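## Task

Place every game piece inside the bin labelled R and every stationery item inside the bin labelled S; all other objects stay on the table. No object may stick out over any bin wall, both bins must end up resting flat on the table, and an object counts as placed only if it stays there without the robot holding it. Finish by opening the grippers and pulling the arms away.

## Robot and tools

ROBOT. Two 7-joint Kinova Gen3 arms, left_arm and right_arm, each carrying a Robotiq 2F-85 parallel gripper. Bases in the scene frame: left_arm at (+0.030, +0.416, 0) m, right_arm at (-0.023, -0.422, 0) m, both facing roughly along +x. The scene frame has its origin on the tabletop midway between the arms, +x pointing out over the table, +z up; left_arm sits on the +y side. The names left and right do not refer to image sides.

JOINT ORDER (every row and every per-joint list): waist, shoulder, upper arm roll, elbow, forearm roll, wrist pitch, wrist roll. Upper arm roll and wrist pitch have their sign flipped compared with the URDF, in commands and in results. Stated ranges (URDF sign, radians): waist, upper arm roll, forearm roll, wrist roll -69.115 to 69.115; shoulder -2.250 to 2.250; elbow -2.580 to 2.580; wrist pitch -2.100 to 2.100 (so -2.100 to 2.100 in your numbers too, mirrored). True ends may differ by up to 0.013 rad.

ROW FORMAT. One flat list of 18 numbers, each in [-1, 1], covering both arms: left_arm's 7 joint numbers, its gripper position, its gripper speed, then the same 9 for right_arm. Joint numbers are offsets, not poses: a value of 1.0 equals 0.9985 rad for the first four joints and 0.8765 rad for the last three. Gripper position is absolute: +1 fully open (85 mm gap), 0 about 41 mm, about -0.8 pads touching, -1 closes until blocked (roughly 190 to 235 N per pad). Gripper speed: -1 about 20 mm/s, 0 about 85, +1 about 150. A 0 in the gripper slots is a real command; to leave a gripper alone, repeat its previous two numbers.

execute_actions(actions): a list of actions; each action is a list of up to 15 rows, one row per 1/30 s step, and a short table keeps its final row until 15 steps are used. In every row of an action, joint offsets are counted from the joint angles at the start of that action (for the first action, the last reported angles), not from the previous row. If any action would push a joint more than 0.013 rad beyond its range it is refused for both arms; a malformed action or a failing first action cancels the whole call. An empty list just reports state and images.

move(target, speed, blocking): target is one 18-number row; its joint offsets are measured from the Joint positions of the latest result that printed them. speed is the top rate in rad/s of the joint with the largest travel, 0.01 to 2 (default 0.5). All joints share the same progress, so the hand usually curves; paths last 0.5 to 10 s. Gripper numbers are applied at the start. It does not avoid obstacles or the other arm. blocking=false returns after 0.5 s while the motion continues; then only wait or stop are accepted until a result shows it has ended. The result adds a move: line giving the ending (done, off_target, moving, held, fault), limits=held or limits=none, and each arm's joint farthest from target.

wait(seconds): 0 to 10; lets the sim run holding the last command. stop(): brakes a running move (needs room; fingers keep moving). zoom_image(camera, region): camera is one of cam_head_left, cam_head_right, cam_high, cam_low, cam_left_wrist, cam_right_wrist (all 504x504); region [x0, y0, x1, y1] in pixels from the top-left, at most 504 by 504. read_manual(section): only "licences". finished_scene(scene): ends the current scene, given its number; irreversible, and reports whether the goal was met.

RESULTS. The state line lists each gripper's end_effector_position (metres, scene frame) and end_effector_quat_wxyz; this point lies between the closed pads, fingertips reaching about 19 mm past it when closed and 6 mm when open, and the printed value drifts more at long reach. The gripper's fingers point along its +z and close along its y. Joint positions (rad), Joint velocities (rad/s), Joint targets (angles currently being driven toward) and joint torques come per arm. position_measured_pct is about 50 minus 50 times the finger position: 0 means fully open; stopping below about 90 short of the requested position means something is held, about 90 or a bit more means the pads met. "joint sent to its limit" means a joint was clipped at its end. "joint command not followed" means a clearance check altered joint targets. MOTOR HOT appears from 60 °C; at 75 °C an OVER-TEMPERATURE FAULT makes the arm sag.

MOTION LIMITS. Each step, joint targets stay within 0.304 rad (first four joints) or 0.266 rad (wrist joints) of measured angles, and targets that would move the gripper more than 70 mm are scaled back, so large offsets take several actions and may stop short; resend the remainder.

GRIPPING. Close with position -1 and keep sending it. For a gentle hold, open first, then close to slightly under the object's width. Release by commanding a width larger than the object. Fingertips move about 13 mm outward while closing, so leave clearance above surfaces.

AVOID. Knocking or dropping anything off the table, dropping or slamming objects, hard hits or strong pressing, arm-to-arm contact, tipping bins, and objects left overhanging a bin wall. Contact torque reaching 49.6 N m (first four joints) or 31.2 N m (wrist joints), held weight included, triggers a TORQUE FAULT that halts that arm for 10 s. Occasional brief disturbances may tug a held part or nudge loose objects. Before finishing, open both grippers and retract clear of the bins.

Each tool is called after "Request:" as name([rows], argument=value, ...), one row to a line, values as JSON.

## Session

Request:
execute_actions(actions=[])

Scene clock: 0.00 s.
left_arm: end_effector_position=(+0.1222, +0.2096, +0.1558) position_measured_pct=0.0 end_effector_quat_wxyz=(-0.285, +0.437, +0.528, +0.670) | right_arm: end_effector_position=(+0.5255, -0.2077, +0.3191) position_measured_pct=0.0 end_effector_quat_wxyz=(-0.445, +0.817, -0.080, -0.359)
Joint names: [waist, shoulder, upper arm roll, elbow, forearm roll, wrist pitch, wrist roll]
Joint positions: left_arm=[ 1.668  1.214  0.061  1.57  -0.357 -1.95   1.871] | right_arm=[ 0.094  1.262  0.826  0.334 -0.435 -2.026  4.026]
Joint velocities: left_arm=[-0.     0.002 -0.001 -0.     0.001  0.     0.001] | right_arm=[-0.001  0.001  0.    -0.001 -0.    -0.001  0.   ]
Joint torques (N m, as the joint torque sensors report them, + toward a larger Joint positions number): no reading
Motor temperatures (°C, as the motors report them): left_arm=[26 32 29 27 31 33 34] | right_arm=[31 26 27 29 37 38 32]
Joint targets: left_arm=[1.668 1.214 0.061 1.570 -0.357 -1.950 1.871] | right_arm=[0.094 1.262 0.826 0.334 -0.435 -2.026 4.026]

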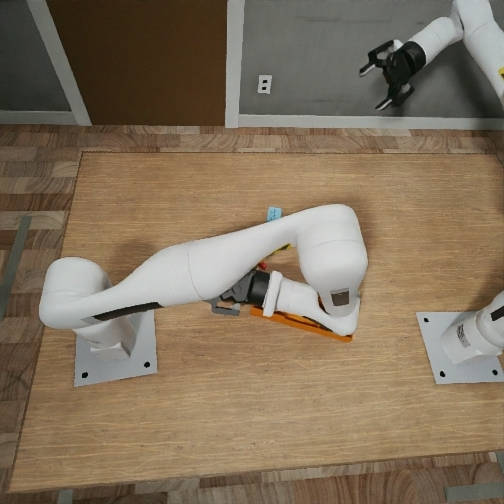

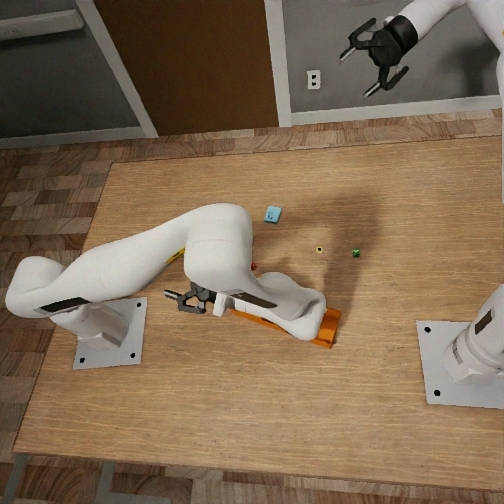

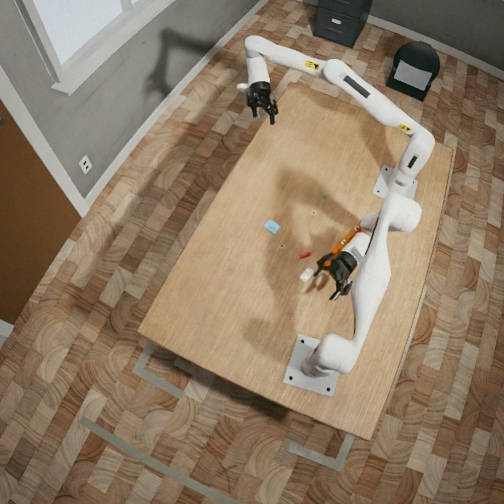

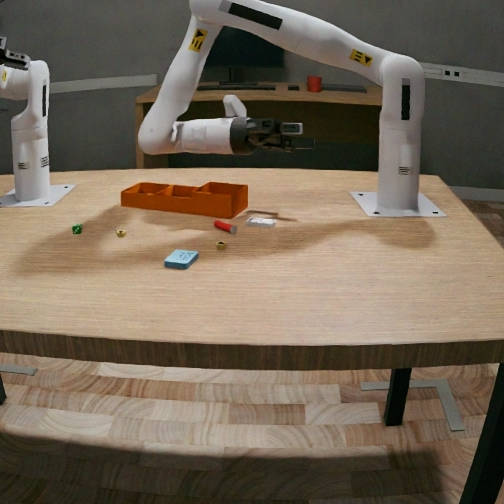

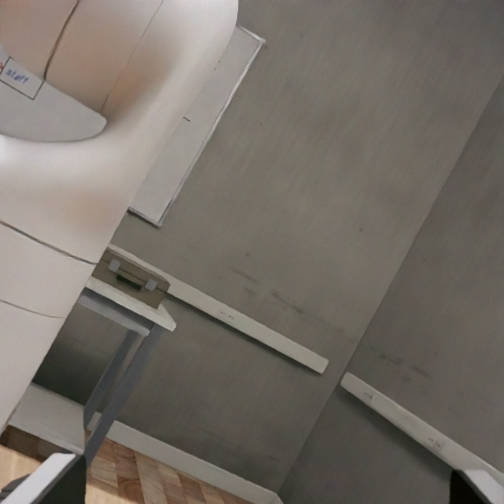

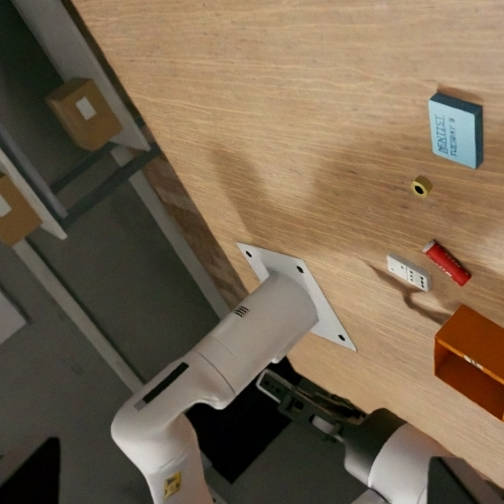

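Request:
move(target=[-0.6,-0.9,-0.06,-0.3,0.407,0.4,0,1,0, 0,-0.863,-0.827,0.867,0.496,0.55,0,1,0], speed=1.0)

Request:
move(target=[-0.9,0,0,0,0,0.1,0,1,0, -0.9,0,0,0,0,0,0,1,0], speed=1.0)

Scene clock: 21.20 s.
left_arm: end_effector_position=(+0.2599, +0.0502, +0.3690) position_measured_pct=0.0 end_effector_quat_wxyz=(-0.018, +0.320, +0.947, +0.013) | right_arm: end_effector_position=(+0.4476, -0.5037, +0.3515) position_measured_pct=0.0 end_effector_quat_wxyz=(+0.000, +0.920, -0.392, -0.001)
Joint names: [waist, shoulder, upper arm roll, elbow, forearm roll, wrist pitch, wrist roll]
Joint positions: left_arm=[ 1.069  0.315  0.001  1.271 -0.    -1.599  1.871] | right_arm=[ 0.094  0.401  0.     1.2    0.    -1.544  4.026]
Joint velocities: left_arm=[-0.002 -0.002 -0.001  0.001 -0.     0.001 -0.001] | right_arm=[-0.002 -0.003 -0.     0.001 -0.    -0.     0.   ]
Joint torques (N m, as the joint torque sensors report them, + toward a larger Joint positions number): left_arm=[  0.38 -15.2   -0.07  -8.25  -0.16  -0.38  -0.23] | right_arm=[  0.4  -17.6    0.21  -8.53   0.04  -0.22  -0.36]
Motor temperatures (°C, as the motors report them): left_arm=[26 32 29 27 31 33 34] | right_arm=[31 27 27 29 37 38 32]
Joint targets: left_arm=[1.069 0.315 0.001 1.271 -0.000 -1.599 1.871] | right_arm=[0.094 0.400 0.000 1.200 0.000 -1.544 4.026]
move: done; limits=none; left_arm: farthest joint: the waist, 0.000 radians from its target (0.599 radians at the start); right_arm: farthest joint: the waist, 0.000 radians from its target (0.000 radians at the start)

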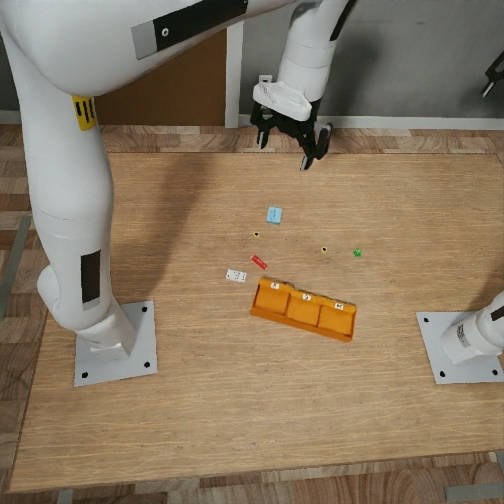

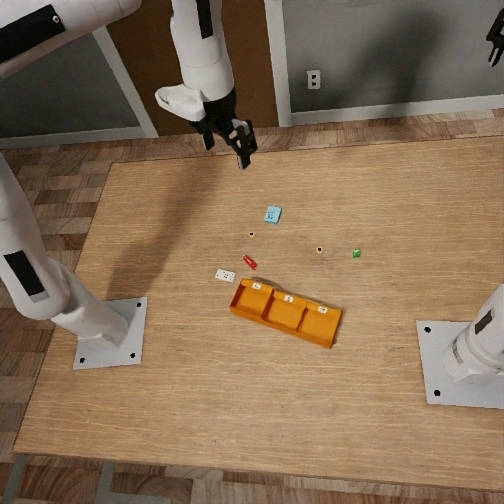

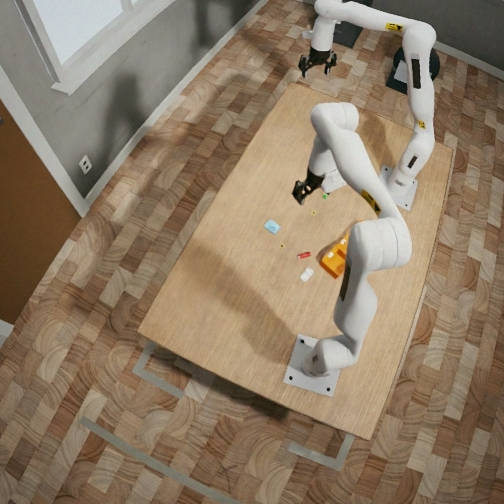

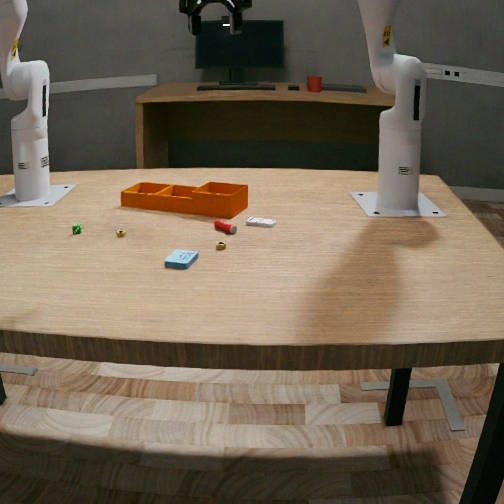

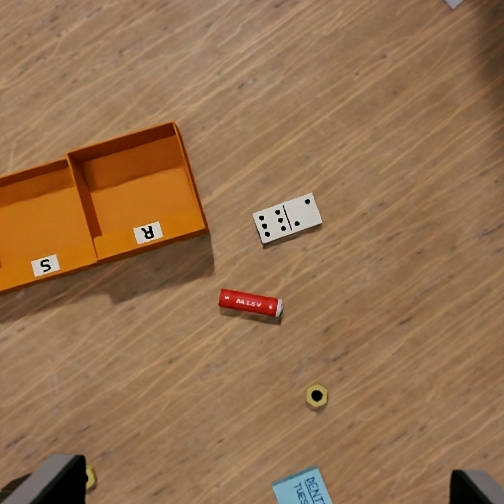

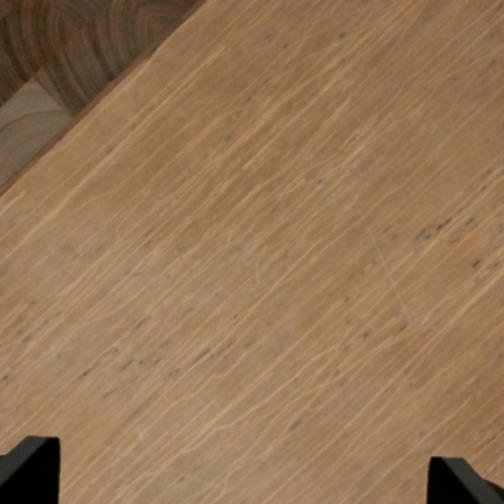

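Scene clock: 22.97 s.
left_arm: end_effector_position=(+0.4866, +0.3664, +0.3690) position_measured_pct=0.0 end_effector_quat_wxyz=(+0.022, -0.123, +0.992, -0.004) | right_arm: end_effector_position=(+0.3341, -0.1043, +0.3515) position_measured_pct=0.0 end_effector_quat_wxyz=(+0.001, +0.999, +0.046, -0.001)
Joint names: [waist, shoulder, upper arm roll, elbow, forearm roll, wrist pitch, wrist roll]
Joint positions: left_arm=[ 0.171  0.315  0.001  1.271 -0.    -1.512  1.871] | right_arm=[-0.804  0.401  0.     1.2    0.    -1.544  4.026]
Joint velocities: left_arm=[-0.003 -0.001 -0.001  0.     0.001  0.    -0.   ] | right_arm=[-0.003 -0.    -0.     0.001 -0.     0.    -0.   ]
Joint torques (N m, as the joint torque sensors report them, + toward a larger Joint positions number): left_arm=[  0.22 -15.47  -0.08  -8.45  -0.13  -0.11  -0.23] | right_arm=[  0.   -17.91   0.27  -8.49  -0.01  -0.21  -0.4 ]
Motor temperatures (°C, as the motors report them): left_arm=[26 32 29 27 31 33 34] | right_arm=[31 27 27 29 37 38 32]
Joint targets: left_arm=[0.171 0.315 0.001 1.271 -0.000 -1.512 1.871] | right_arm=[-0.805 0.401 0.000 1.200 0.000 -1.544 4.026]
move: done; limits=none; left_arm: farthest joint: the waist, 0.000 radians from its target (0.899 radians at the start); right_arm: farthest joint: the waist, 0.000 radians from its target (0.899 radians at the start)

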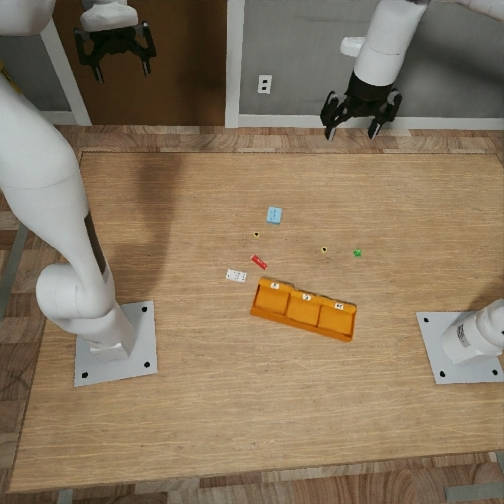

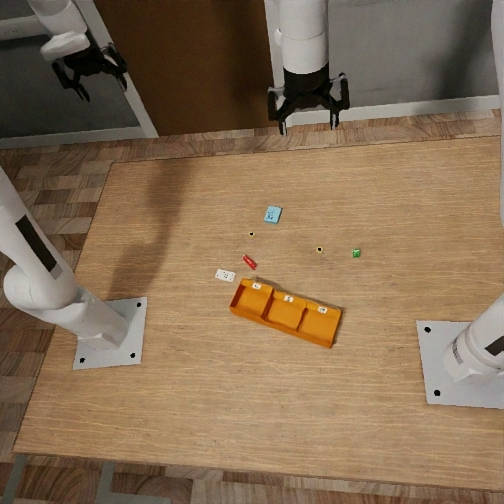

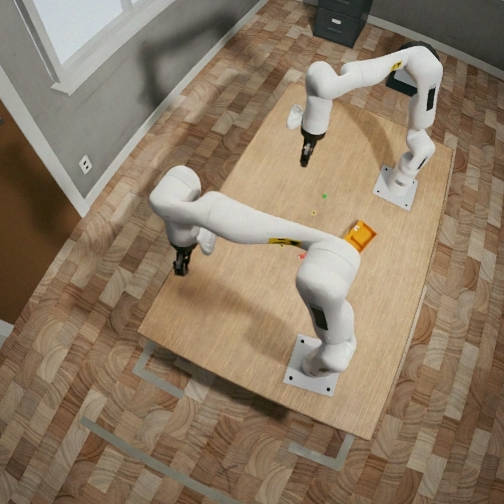

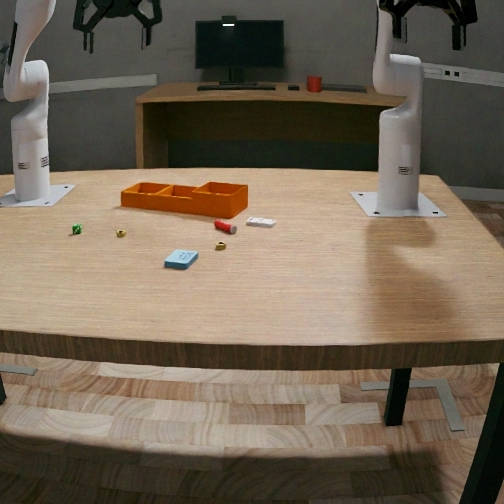

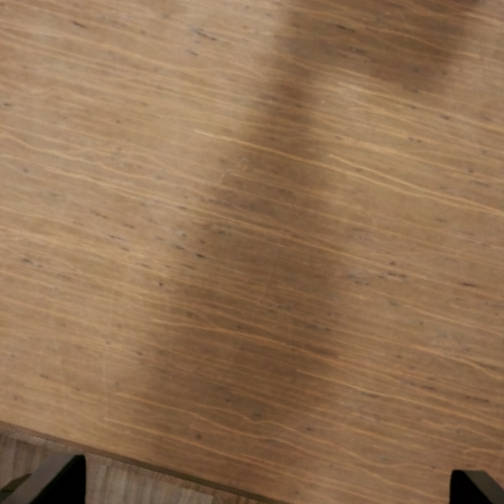

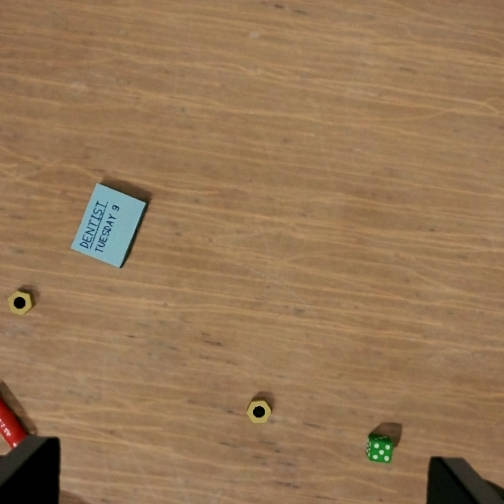

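Request:
move(target=[0.888,0.093,0,0.865,0,1,-1,0.2,1, 0.049,0.032,0,0.887,0,1,0.056,0.2,1], speed=1.2)

Request:
move(target=[0,0,0,0,0,0.042,-0.385,0.2,1, 0,0,0,0,0,0.051,0,0.2,1], speed=1.0)

Scene clock: 71.93 s.
left_arm: end_effector_position=(+0.2065, +0.1323, +0.1003) position_measured_pct=40.1 end_effector_quat_wxyz=(-0.018, +0.688, +0.726, +0.004) | right_arm: end_effector_position=(+0.2513, -0.2096, +0.1005) position_measured_pct=40.1 end_effector_quat_wxyz=(+0.014, +0.999, +0.046, -0.017)
Joint names: [waist, shoulder, upper arm roll, elbow, forearm roll, wrist pitch, wrist roll]
Joint positions: left_arm=[ 1.057  0.408  0.001  2.134 -0.    -0.635  0.995] | right_arm=[-0.755  0.433  0.     2.086  0.    -0.667  4.075]
Joint velocities: left_arm=[ 0.003 -0.001 -0.001 -0.    -0.     0.     0.001] | right_arm=[-0.001 -0.001 -0.    -0.001  0.001 -0.    -0.   ]
Joint torques (N m, as the joint torque sensors report them, + toward a larger Joint positions number): left_arm=[ -0.09 -13.1   -0.04  -4.35  -0.15  -0.3   -0.26] | right_arm=[  0.06 -14.35   0.06  -4.64  -0.03  -0.27  -0.36]
Motor temperatures (°C, as the motors report them): left_arm=[26 33 29 28 31 33 34] | right_arm=[31 27 27 29 37 38 32]
Joint targets: left_arm=[1.057 0.408 0.001 2.134 -0.000 -0.635 0.995] | right_arm=[-0.755 0.433 0.000 2.086 0.000 -0.667 4.075]
move: done; limits=none; left_arm: farthest joint: the waist, 0.001 radians from its target (0.887 radians at the start); right_arm: farthest joint: the waist, 0.000 radians from its target (0.050 radians at the start)

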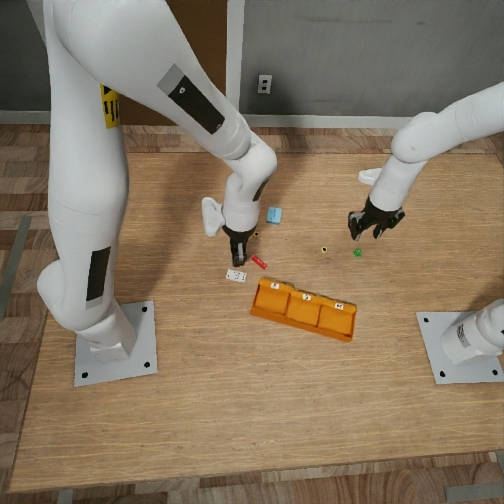

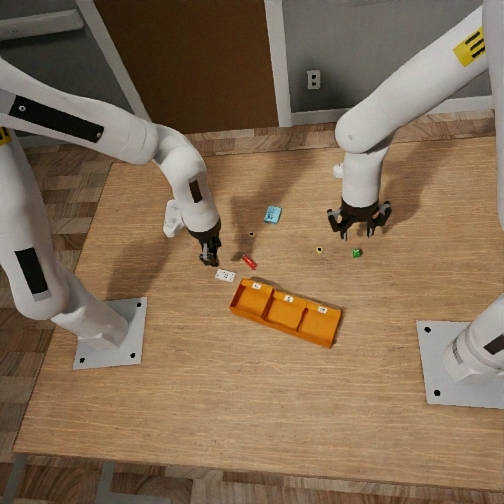

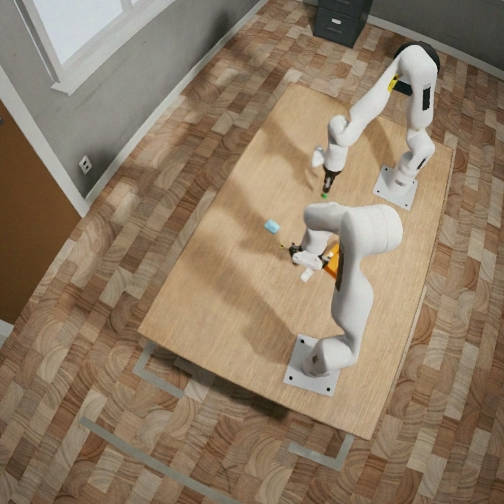

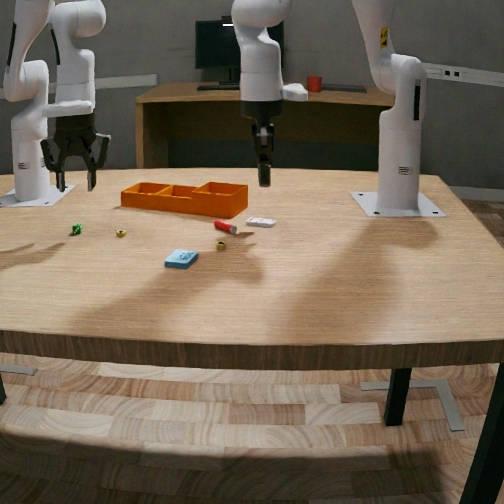

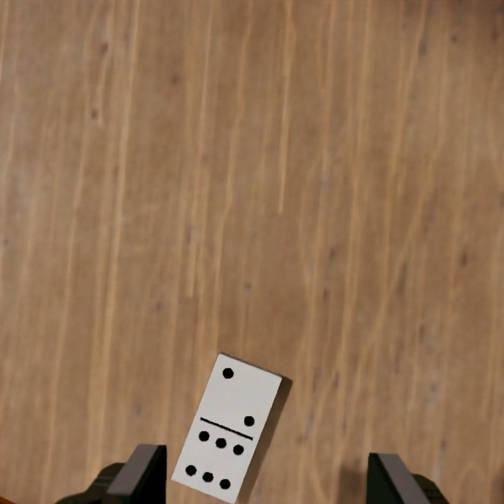

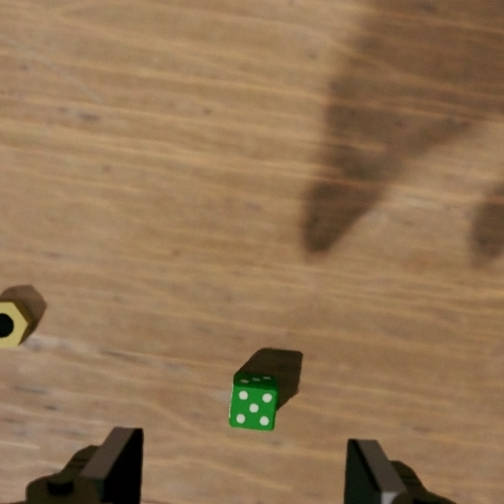

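Scene clock: 72.87 s.
left_arm: end_effector_position=(+0.2132, +0.1231, +0.1001) position_measured_pct=40.1 end_effector_quat_wxyz=(+0.000, +0.800, +0.600, +0.000) | right_arm: end_effector_position=(+0.2616, -0.2003, +0.1002) position_measured_pct=40.1 end_effector_quat_wxyz=(-0.000, +0.999, +0.046, +0.000)
Joint names: [waist, shoulder, upper arm roll, elbow, forearm roll, wrist pitch, wrist roll]
Joint positions: left_arm=[ 1.057  0.408  0.001  2.134 -0.    -0.598  0.657] | right_arm=[-0.755  0.433  0.     2.086  0.    -0.622  4.075]
Joint velocities: left_arm=[ 0.001 -0.001  0.001  0.001  0.001  0.    -0.   ] | right_arm=[-0.    -0.001 -0.    -0.     0.    -0.     0.   ]
Joint torques (N m, as the joint torque sensors report them, + toward a larger Joint positions number): left_arm=[  0.1  -13.29  -0.1   -4.53  -0.17  -0.27  -0.25] | right_arm=[  0.07 -14.69   0.22  -4.91  -0.06  -0.11  -0.36]
Motor temperatures (°C, as the motors report them): left_arm=[26 33 29 28 31 33 34] | right_arm=[31 27 27 29 37 38 32]
Joint targets: left_arm=[1.057 0.408 0.001 2.134 -0.000 -0.598 0.657] | right_arm=[-0.755 0.433 0.000 2.086 0.000 -0.622 4.075]
move: done; limits=none; left_arm: farthest joint: the waist, 0.000 radians from its target (0.000 radians at the start); right_arm: farthest joint: the waist, 0.000 radians from its target (0.000 radians at the start)

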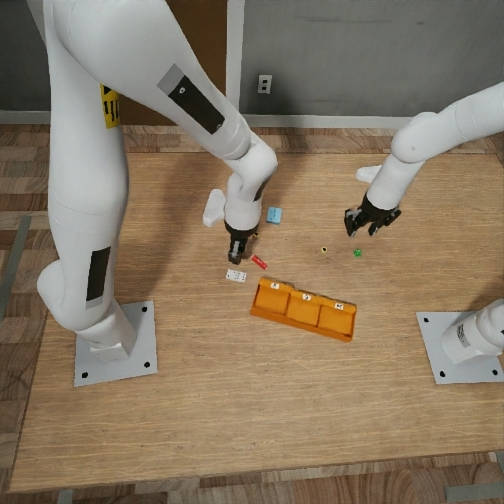

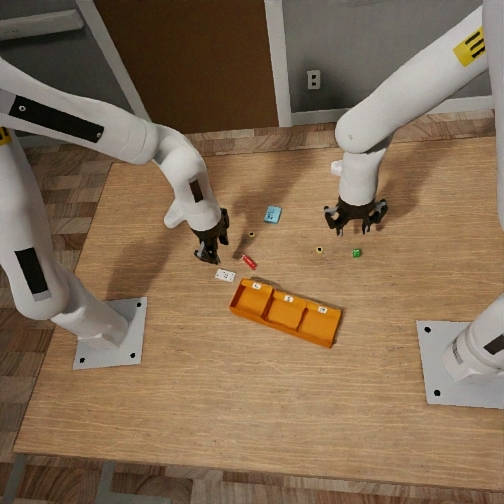

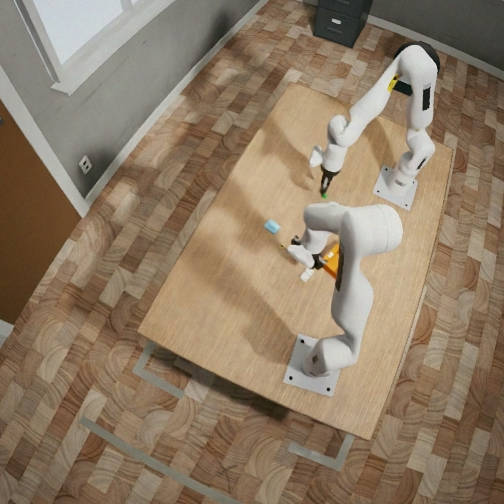

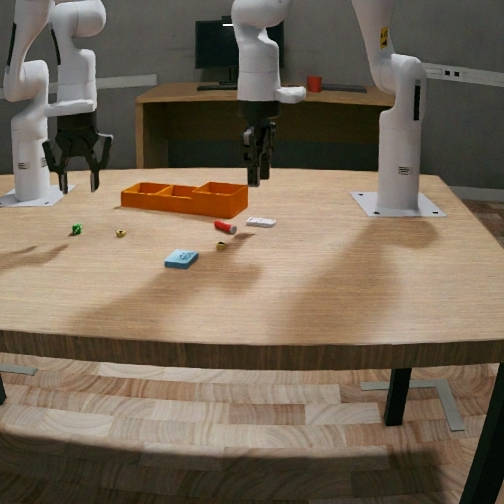

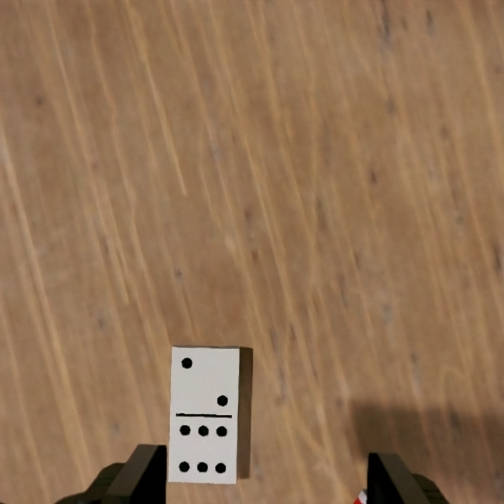

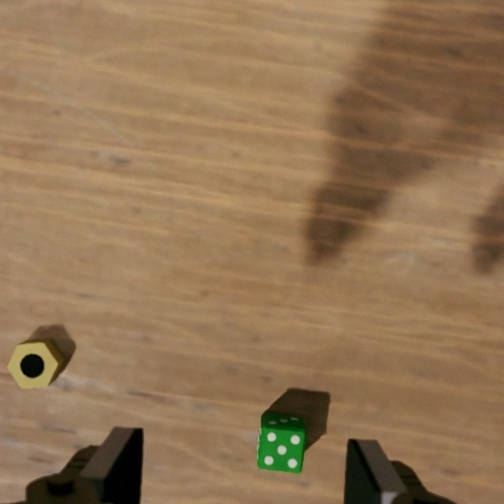

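Request:
move(target=[0,0.15,0,0.048,0,0.225,0,1,1, 0,0.143,0,0.045,0,0.214,0,1,1])

Scene clock: 82.20 s.
left_arm: end_effector_position=(+0.2140, +0.1221, +0.0412) position_measured_pct=0.0 end_effector_quat_wxyz=(+0.000, +0.800, +0.600, +0.000) | right_arm: end_effector_position=(+0.2629, -0.1991, +0.0416) position_measured_pct=0.0 end_effector_quat_wxyz=(-0.000, +0.999, +0.046, +0.000)
Joint names: [waist, shoulder, upper arm roll, elbow, forearm roll, wrist pitch, wrist roll]
Joint positions: left_arm=[ 1.057  0.558  0.001  2.182 -0.    -0.401  0.657] | right_arm=[-0.755  0.575  0.     2.131  0.    -0.435  4.075]
Joint velocities: left_arm=[-0.001  0.003 -0.001 -0.    -0.001  0.001  0.001] | right_arm=[-0.001  0.004 -0.    -0.001  0.002  0.    -0.   ]
Joint torques (N m, as the joint torque sensors report them, + toward a larger Joint positions number): left_arm=[  0.06 -14.04  -0.27  -2.95  -0.15  -0.24  -0.22] | right_arm=[ -0.01 -16.27   0.27  -3.43   0.06  -0.18  -0.35]
Motor temperatures (°C, as the motors report them): left_arm=[26 33 29 28 31 33 34] | right_arm=[31 27 27 29 37 38 32]
Joint targets: left_arm=[1.057 0.558 0.001 2.182 -0.000 -0.401 0.657] | right_arm=[-0.755 0.575 0.000 2.131 0.000 -0.435 4.075]
move: done; limits=none; left_arm: farthest joint: the waist, 0.000 radians from its target (0.000 radians at the start); right_arm: farthest joint: the shoulder, 0.001 radians from its target (0.143 radians at the start)

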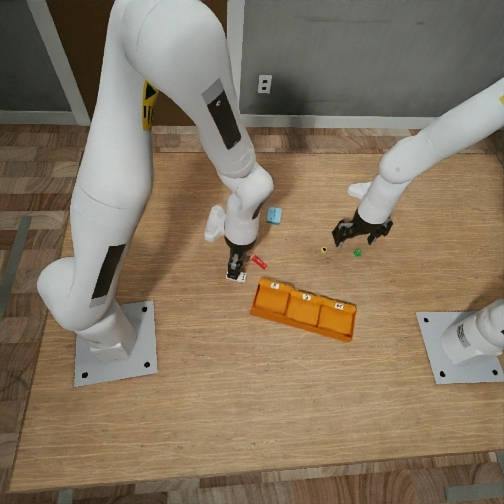

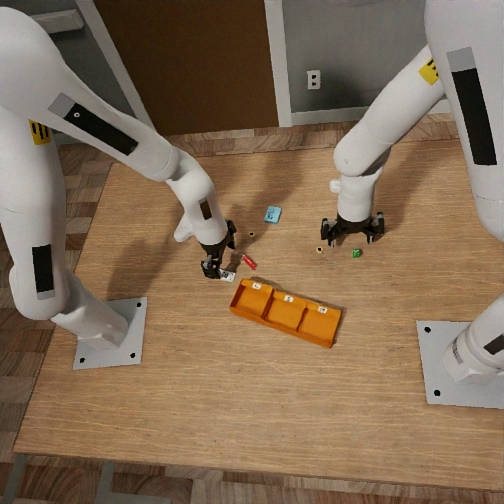

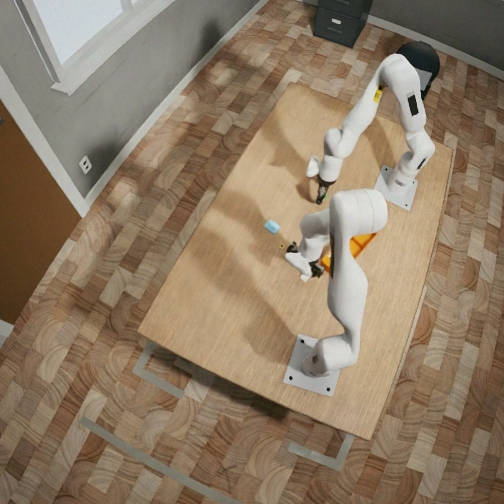

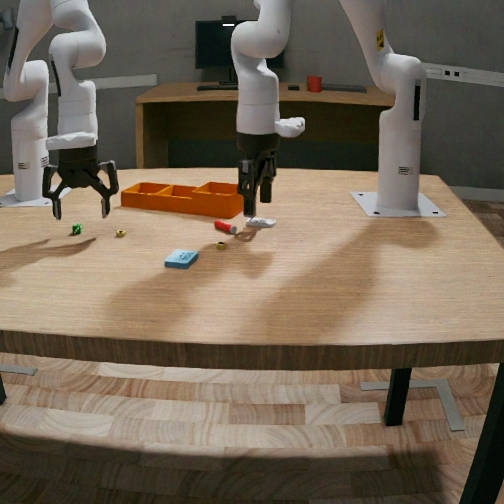

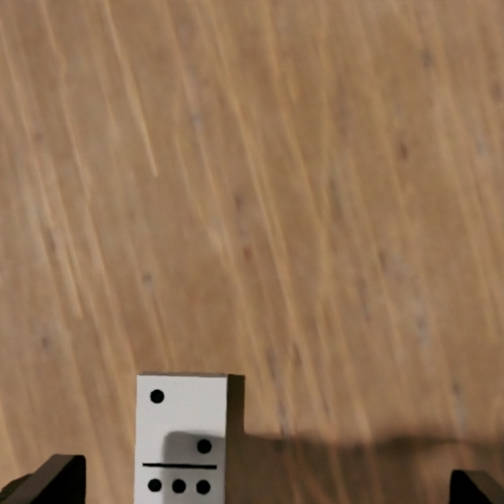

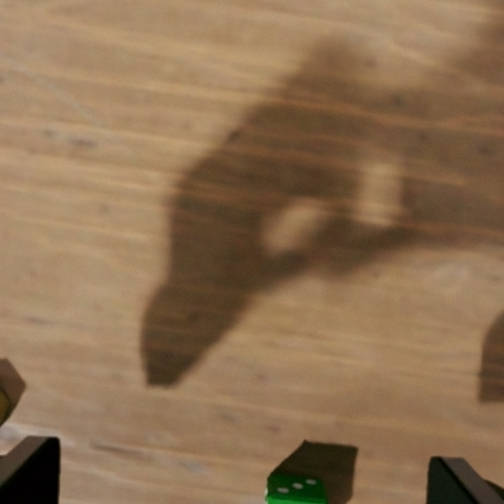

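Request:
move(target=[0.044,0.036,0,0.0635,0,0.113,0.049,1,1, 0.006,0.034,0,0.065,0,0.112,0,1,1], speed=0.2)

Request:
move(target=[0,0,0,0,0,0,0,-1,0.5, 0,0,0,0,0,0,0,-1,0.5])

Request:
move(target=[0,-0.2,0,-0.06,0,-0.296,0,-1,0.5, 0,-0.2,0,-0.06,0,-0.296,0,-1,0.5])

Scene clock: 101.53 s.
left_arm: end_effector_position=(+0.1917, +0.1282, +0.0222) position_measured_pct=0.0 end_effector_quat_wxyz=(+0.000, +0.800, +0.600, +0.000) | right_arm: end_effector_position=(+0.2514, -0.2121, +0.0220) position_measured_pct=0.0 end_effector_quat_wxyz=(-0.000, +0.999, +0.043, +0.000)
Joint names: [waist, shoulder, upper arm roll, elbow, forearm roll, wrist pitch, wrist roll]
Joint positions: left_arm=[ 1.101  0.593  0.001  2.246 -0.    -0.302  0.7  ] | right_arm=[-0.749  0.609  0.     2.196  0.    -0.337  4.075]
Joint velocities: left_arm=[ 0.003  0.002 -0.     0.     0.     0.     0.   ] | right_arm=[-0.001  0.002  0.     0.001  0.002  0.001  0.   ]
Joint torques (N m, as the joint torque sensors report them, + toward a larger Joint positions number): left_arm=[  0.49 -14.13  -0.21  -2.22  -0.15  -0.09  -0.11] | right_arm=[  0.16 -15.15   0.08  -2.57  -0.01  -0.15  -0.4 ]
Motor temperatures (°C, as the motors report them): left_arm=[26 33 29 28 31 33 34] | right_arm=[31 27 27 29 37 38 32]
Joint targets: left_arm=[1.101 0.594 0.001 2.246 -0.000 -0.302 0.700] | right_arm=[-0.749 0.609 0.000 2.196 0.000 -0.337 4.075]
move: done; limits=none; left_arm: farthest joint: the shoulder, 0.001 radians from its target (0.036 radians at the start); right_arm: farthest joint: the waist, 0.000 radians from its target (0.006 radians at the start)

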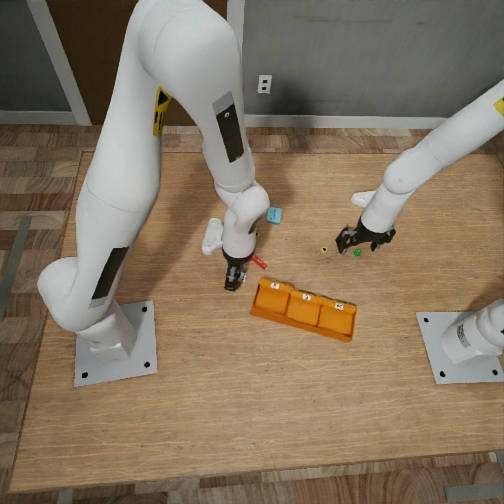

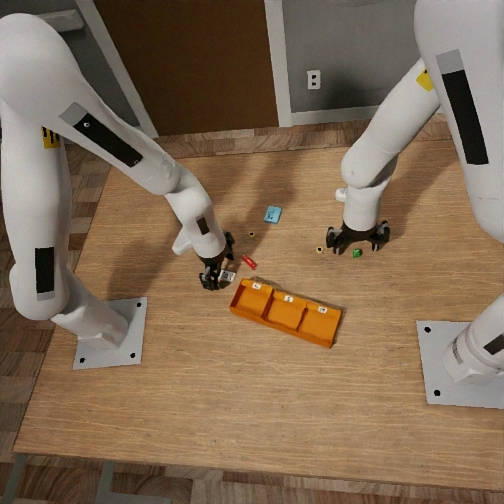

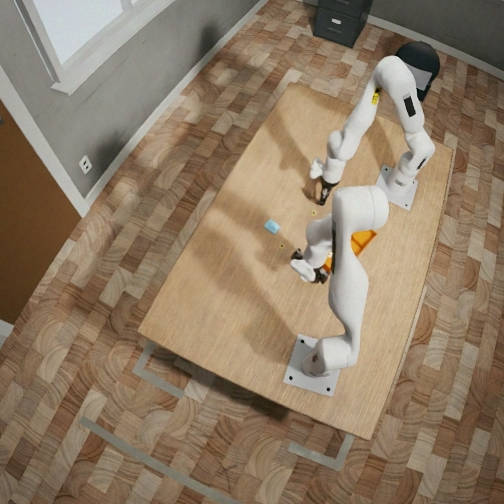

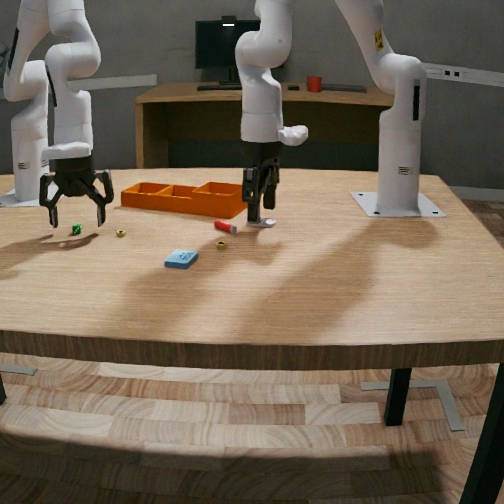

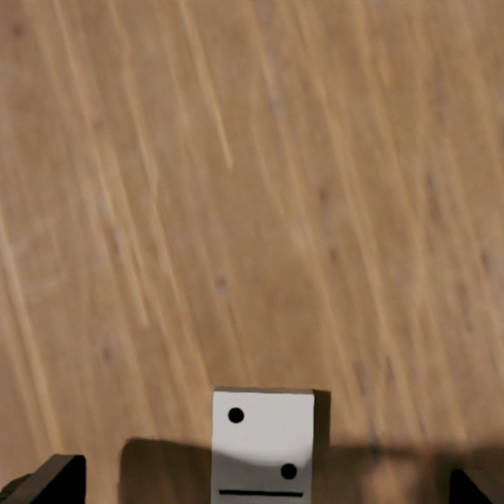

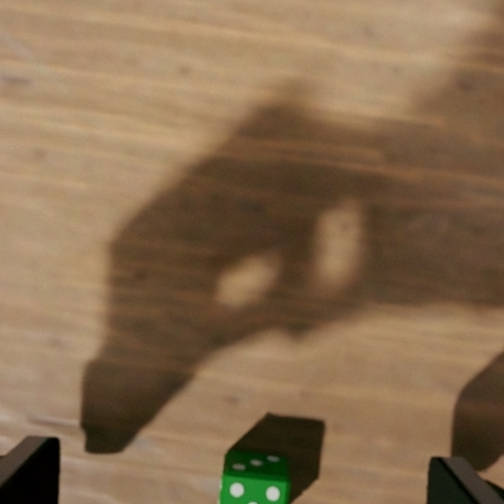

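Scene clock: 102.50 s.
left_arm: end_effector_position=(+0.1918, +0.1282, +0.0228) position_measured_pct=74.2 end_effector_quat_wxyz=(+0.000, +0.800, +0.600, +0.000) | right_arm: end_effector_position=(+0.2514, -0.2121, +0.0223) position_measured_pct=79.8 end_effector_quat_wxyz=(-0.000, +0.999, +0.043, +0.000)
Joint names: [waist, shoulder, upper arm roll, elbow, forearm roll, wrist pitch, wrist roll]
Joint positions: left_arm=[ 1.101  0.591  0.001  2.246 -0.    -0.303  0.7  ] | right_arm=[-0.749  0.608  0.     2.196  0.    -0.337  4.075]
Joint velocities: left_arm=[ 0.001 -0.    -0.     0.    -0.    -0.001  0.   ] | right_arm=[ 0.001 -0.001 -0.    -0.    -0.     0.001 -0.   ]
Joint torques (N m, as the joint torque sensors report them, + toward a larger Joint positions number): left_arm=[  0.01 -12.62  -0.3   -2.46  -0.2    0.26  -0.09] | right_arm=[  0.14 -14.55   0.14  -2.78   0.02   0.11  -0.3 ]
Motor temperatures (°C, as the motors report them): left_arm=[26 33 29 28 31 33 34] | right_arm=[31 27 27 29 37 38 32]
Joint targets: left_arm=[1.101 0.593 0.001 2.246 -0.000 -0.302 0.700] | right_arm=[-0.749 0.609 0.000 2.196 0.000 -0.337 4.075]
move: done; limits=none; left_arm: farthest joint: the shoulder, 0.002 radians from its target (0.000 radians at the start); right_arm: farthest joint: the shoulder, 0.001 radians from its target (0.000 radians at the start)

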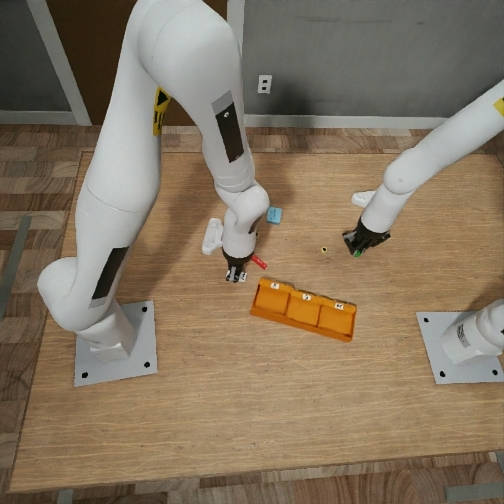

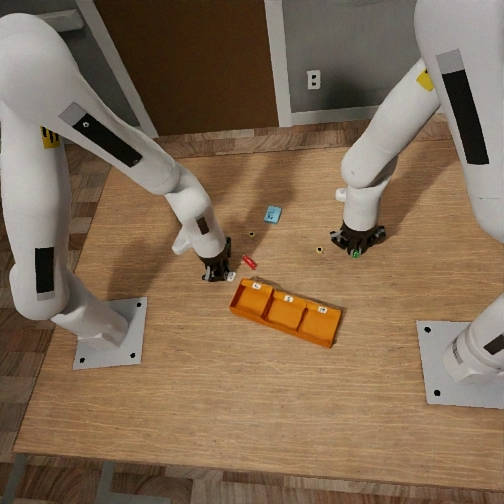

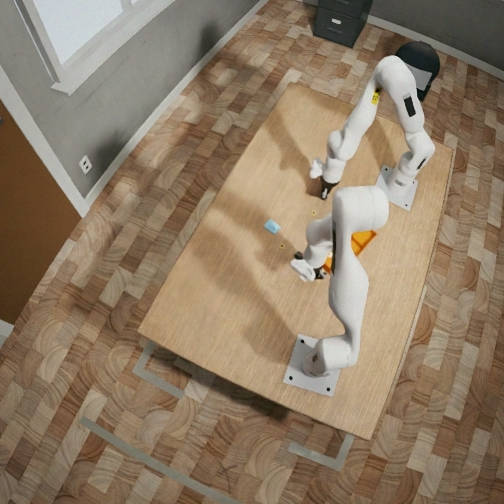

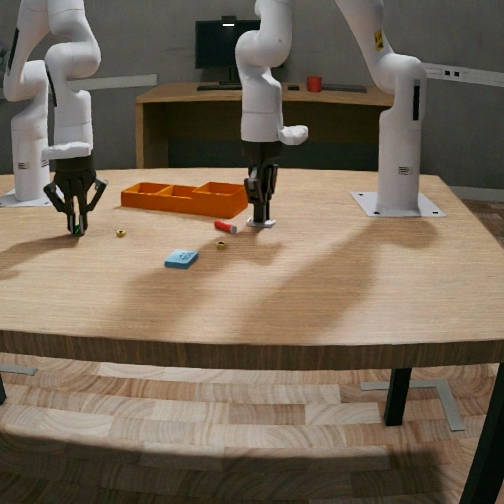

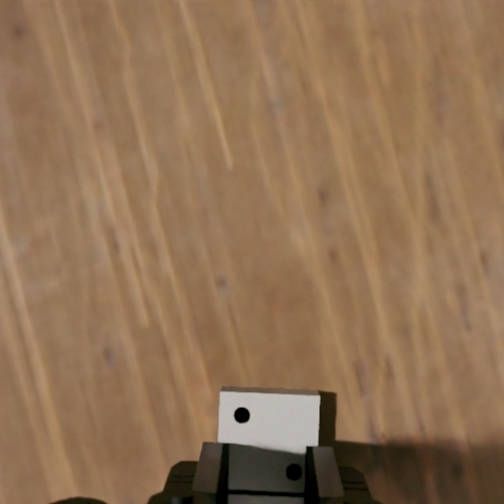

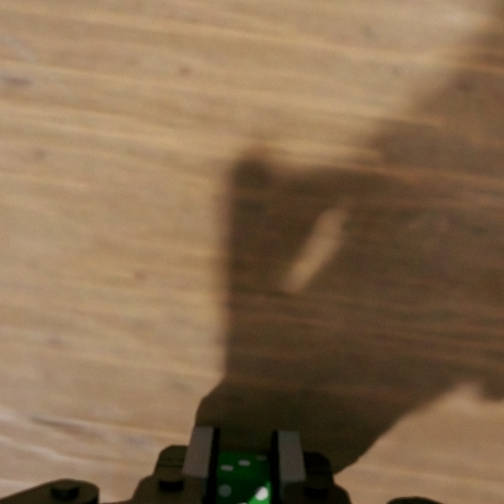

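Scene clock: 103.60 s.
left_arm: end_effector_position=(+0.1917, +0.1283, +0.0966) position_measured_pct=74.2 end_effector_quat_wxyz=(+0.000, +0.800, +0.600, +0.000) | right_arm: end_effector_position=(+0.2510, -0.2126, +0.0997) position_measured_pct=79.8 end_effector_quat_wxyz=(-0.000, +0.999, +0.043, +0.000)
Joint names: [waist, shoulder, upper arm roll, elbow, forearm roll, wrist pitch, wrist roll]
Joint positions: left_arm=[ 1.101  0.392  0.001  2.186 -0.    -0.563  0.7  ] | right_arm=[-0.749  0.408  0.     2.136  0.    -0.597  4.075]
Joint velocities: left_arm=[-0.001 -0.002 -0.001 -0.     0.    -0.001  0.001] | right_arm=[-0.001 -0.001 -0.    -0.     0.001 -0.001  0.   ]
Joint torques (N m, as the joint torque sensors report them, + toward a larger Joint positions number): left_arm=[  0.15 -12.97  -0.23  -4.16  -0.2   -0.2   -0.26] | right_arm=[  0.06 -13.96   0.23  -4.68  -0.03  -0.16  -0.34]
Motor temperatures (°C, as the motors report them): left_arm=[26 33 29 28 31 33 34] | right_arm=[31 27 27 29 37 38 32]
Joint targets: left_arm=[1.101 0.392 0.001 2.186 -0.000 -0.563 0.700] | right_arm=[-0.749 0.408 0.000 2.136 0.000 -0.597 4.075]
move: done; limits=none; left_arm: farthest joint: the shoulder, 0.001 radians from its target (0.200 radians at the start); right_arm: farthest joint: the waist, 0.000 radians from its target (0.000 radians at the start)

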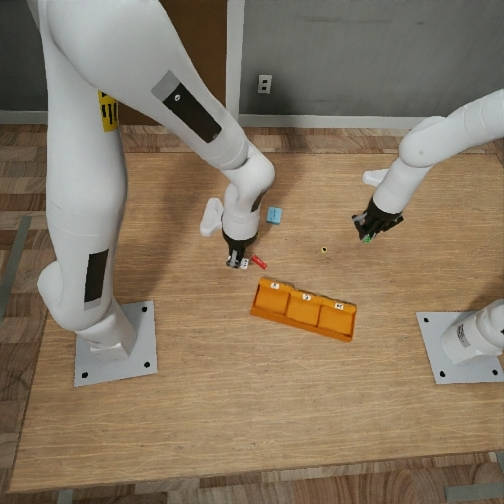

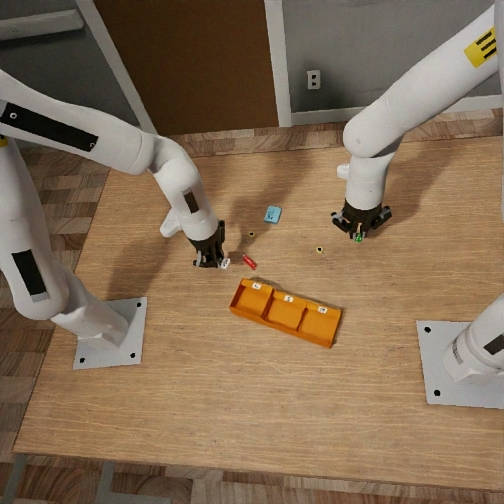

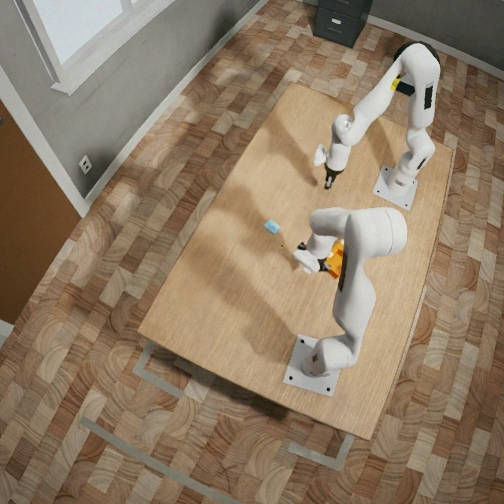

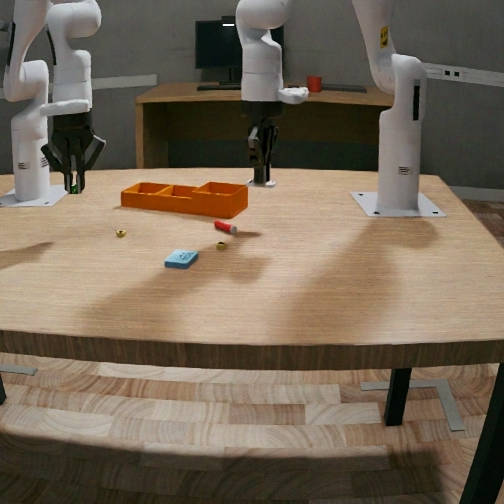

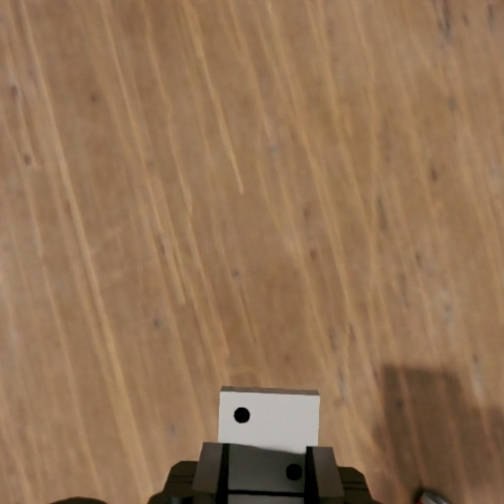

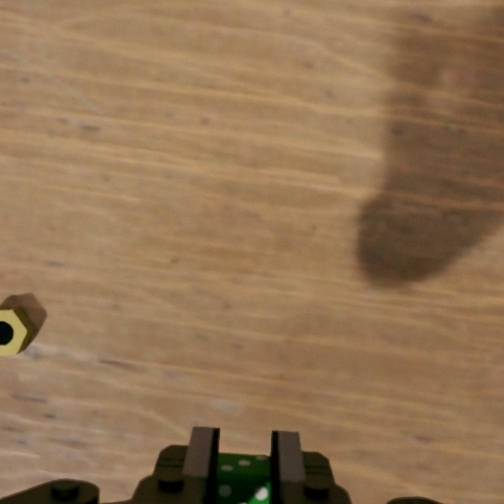

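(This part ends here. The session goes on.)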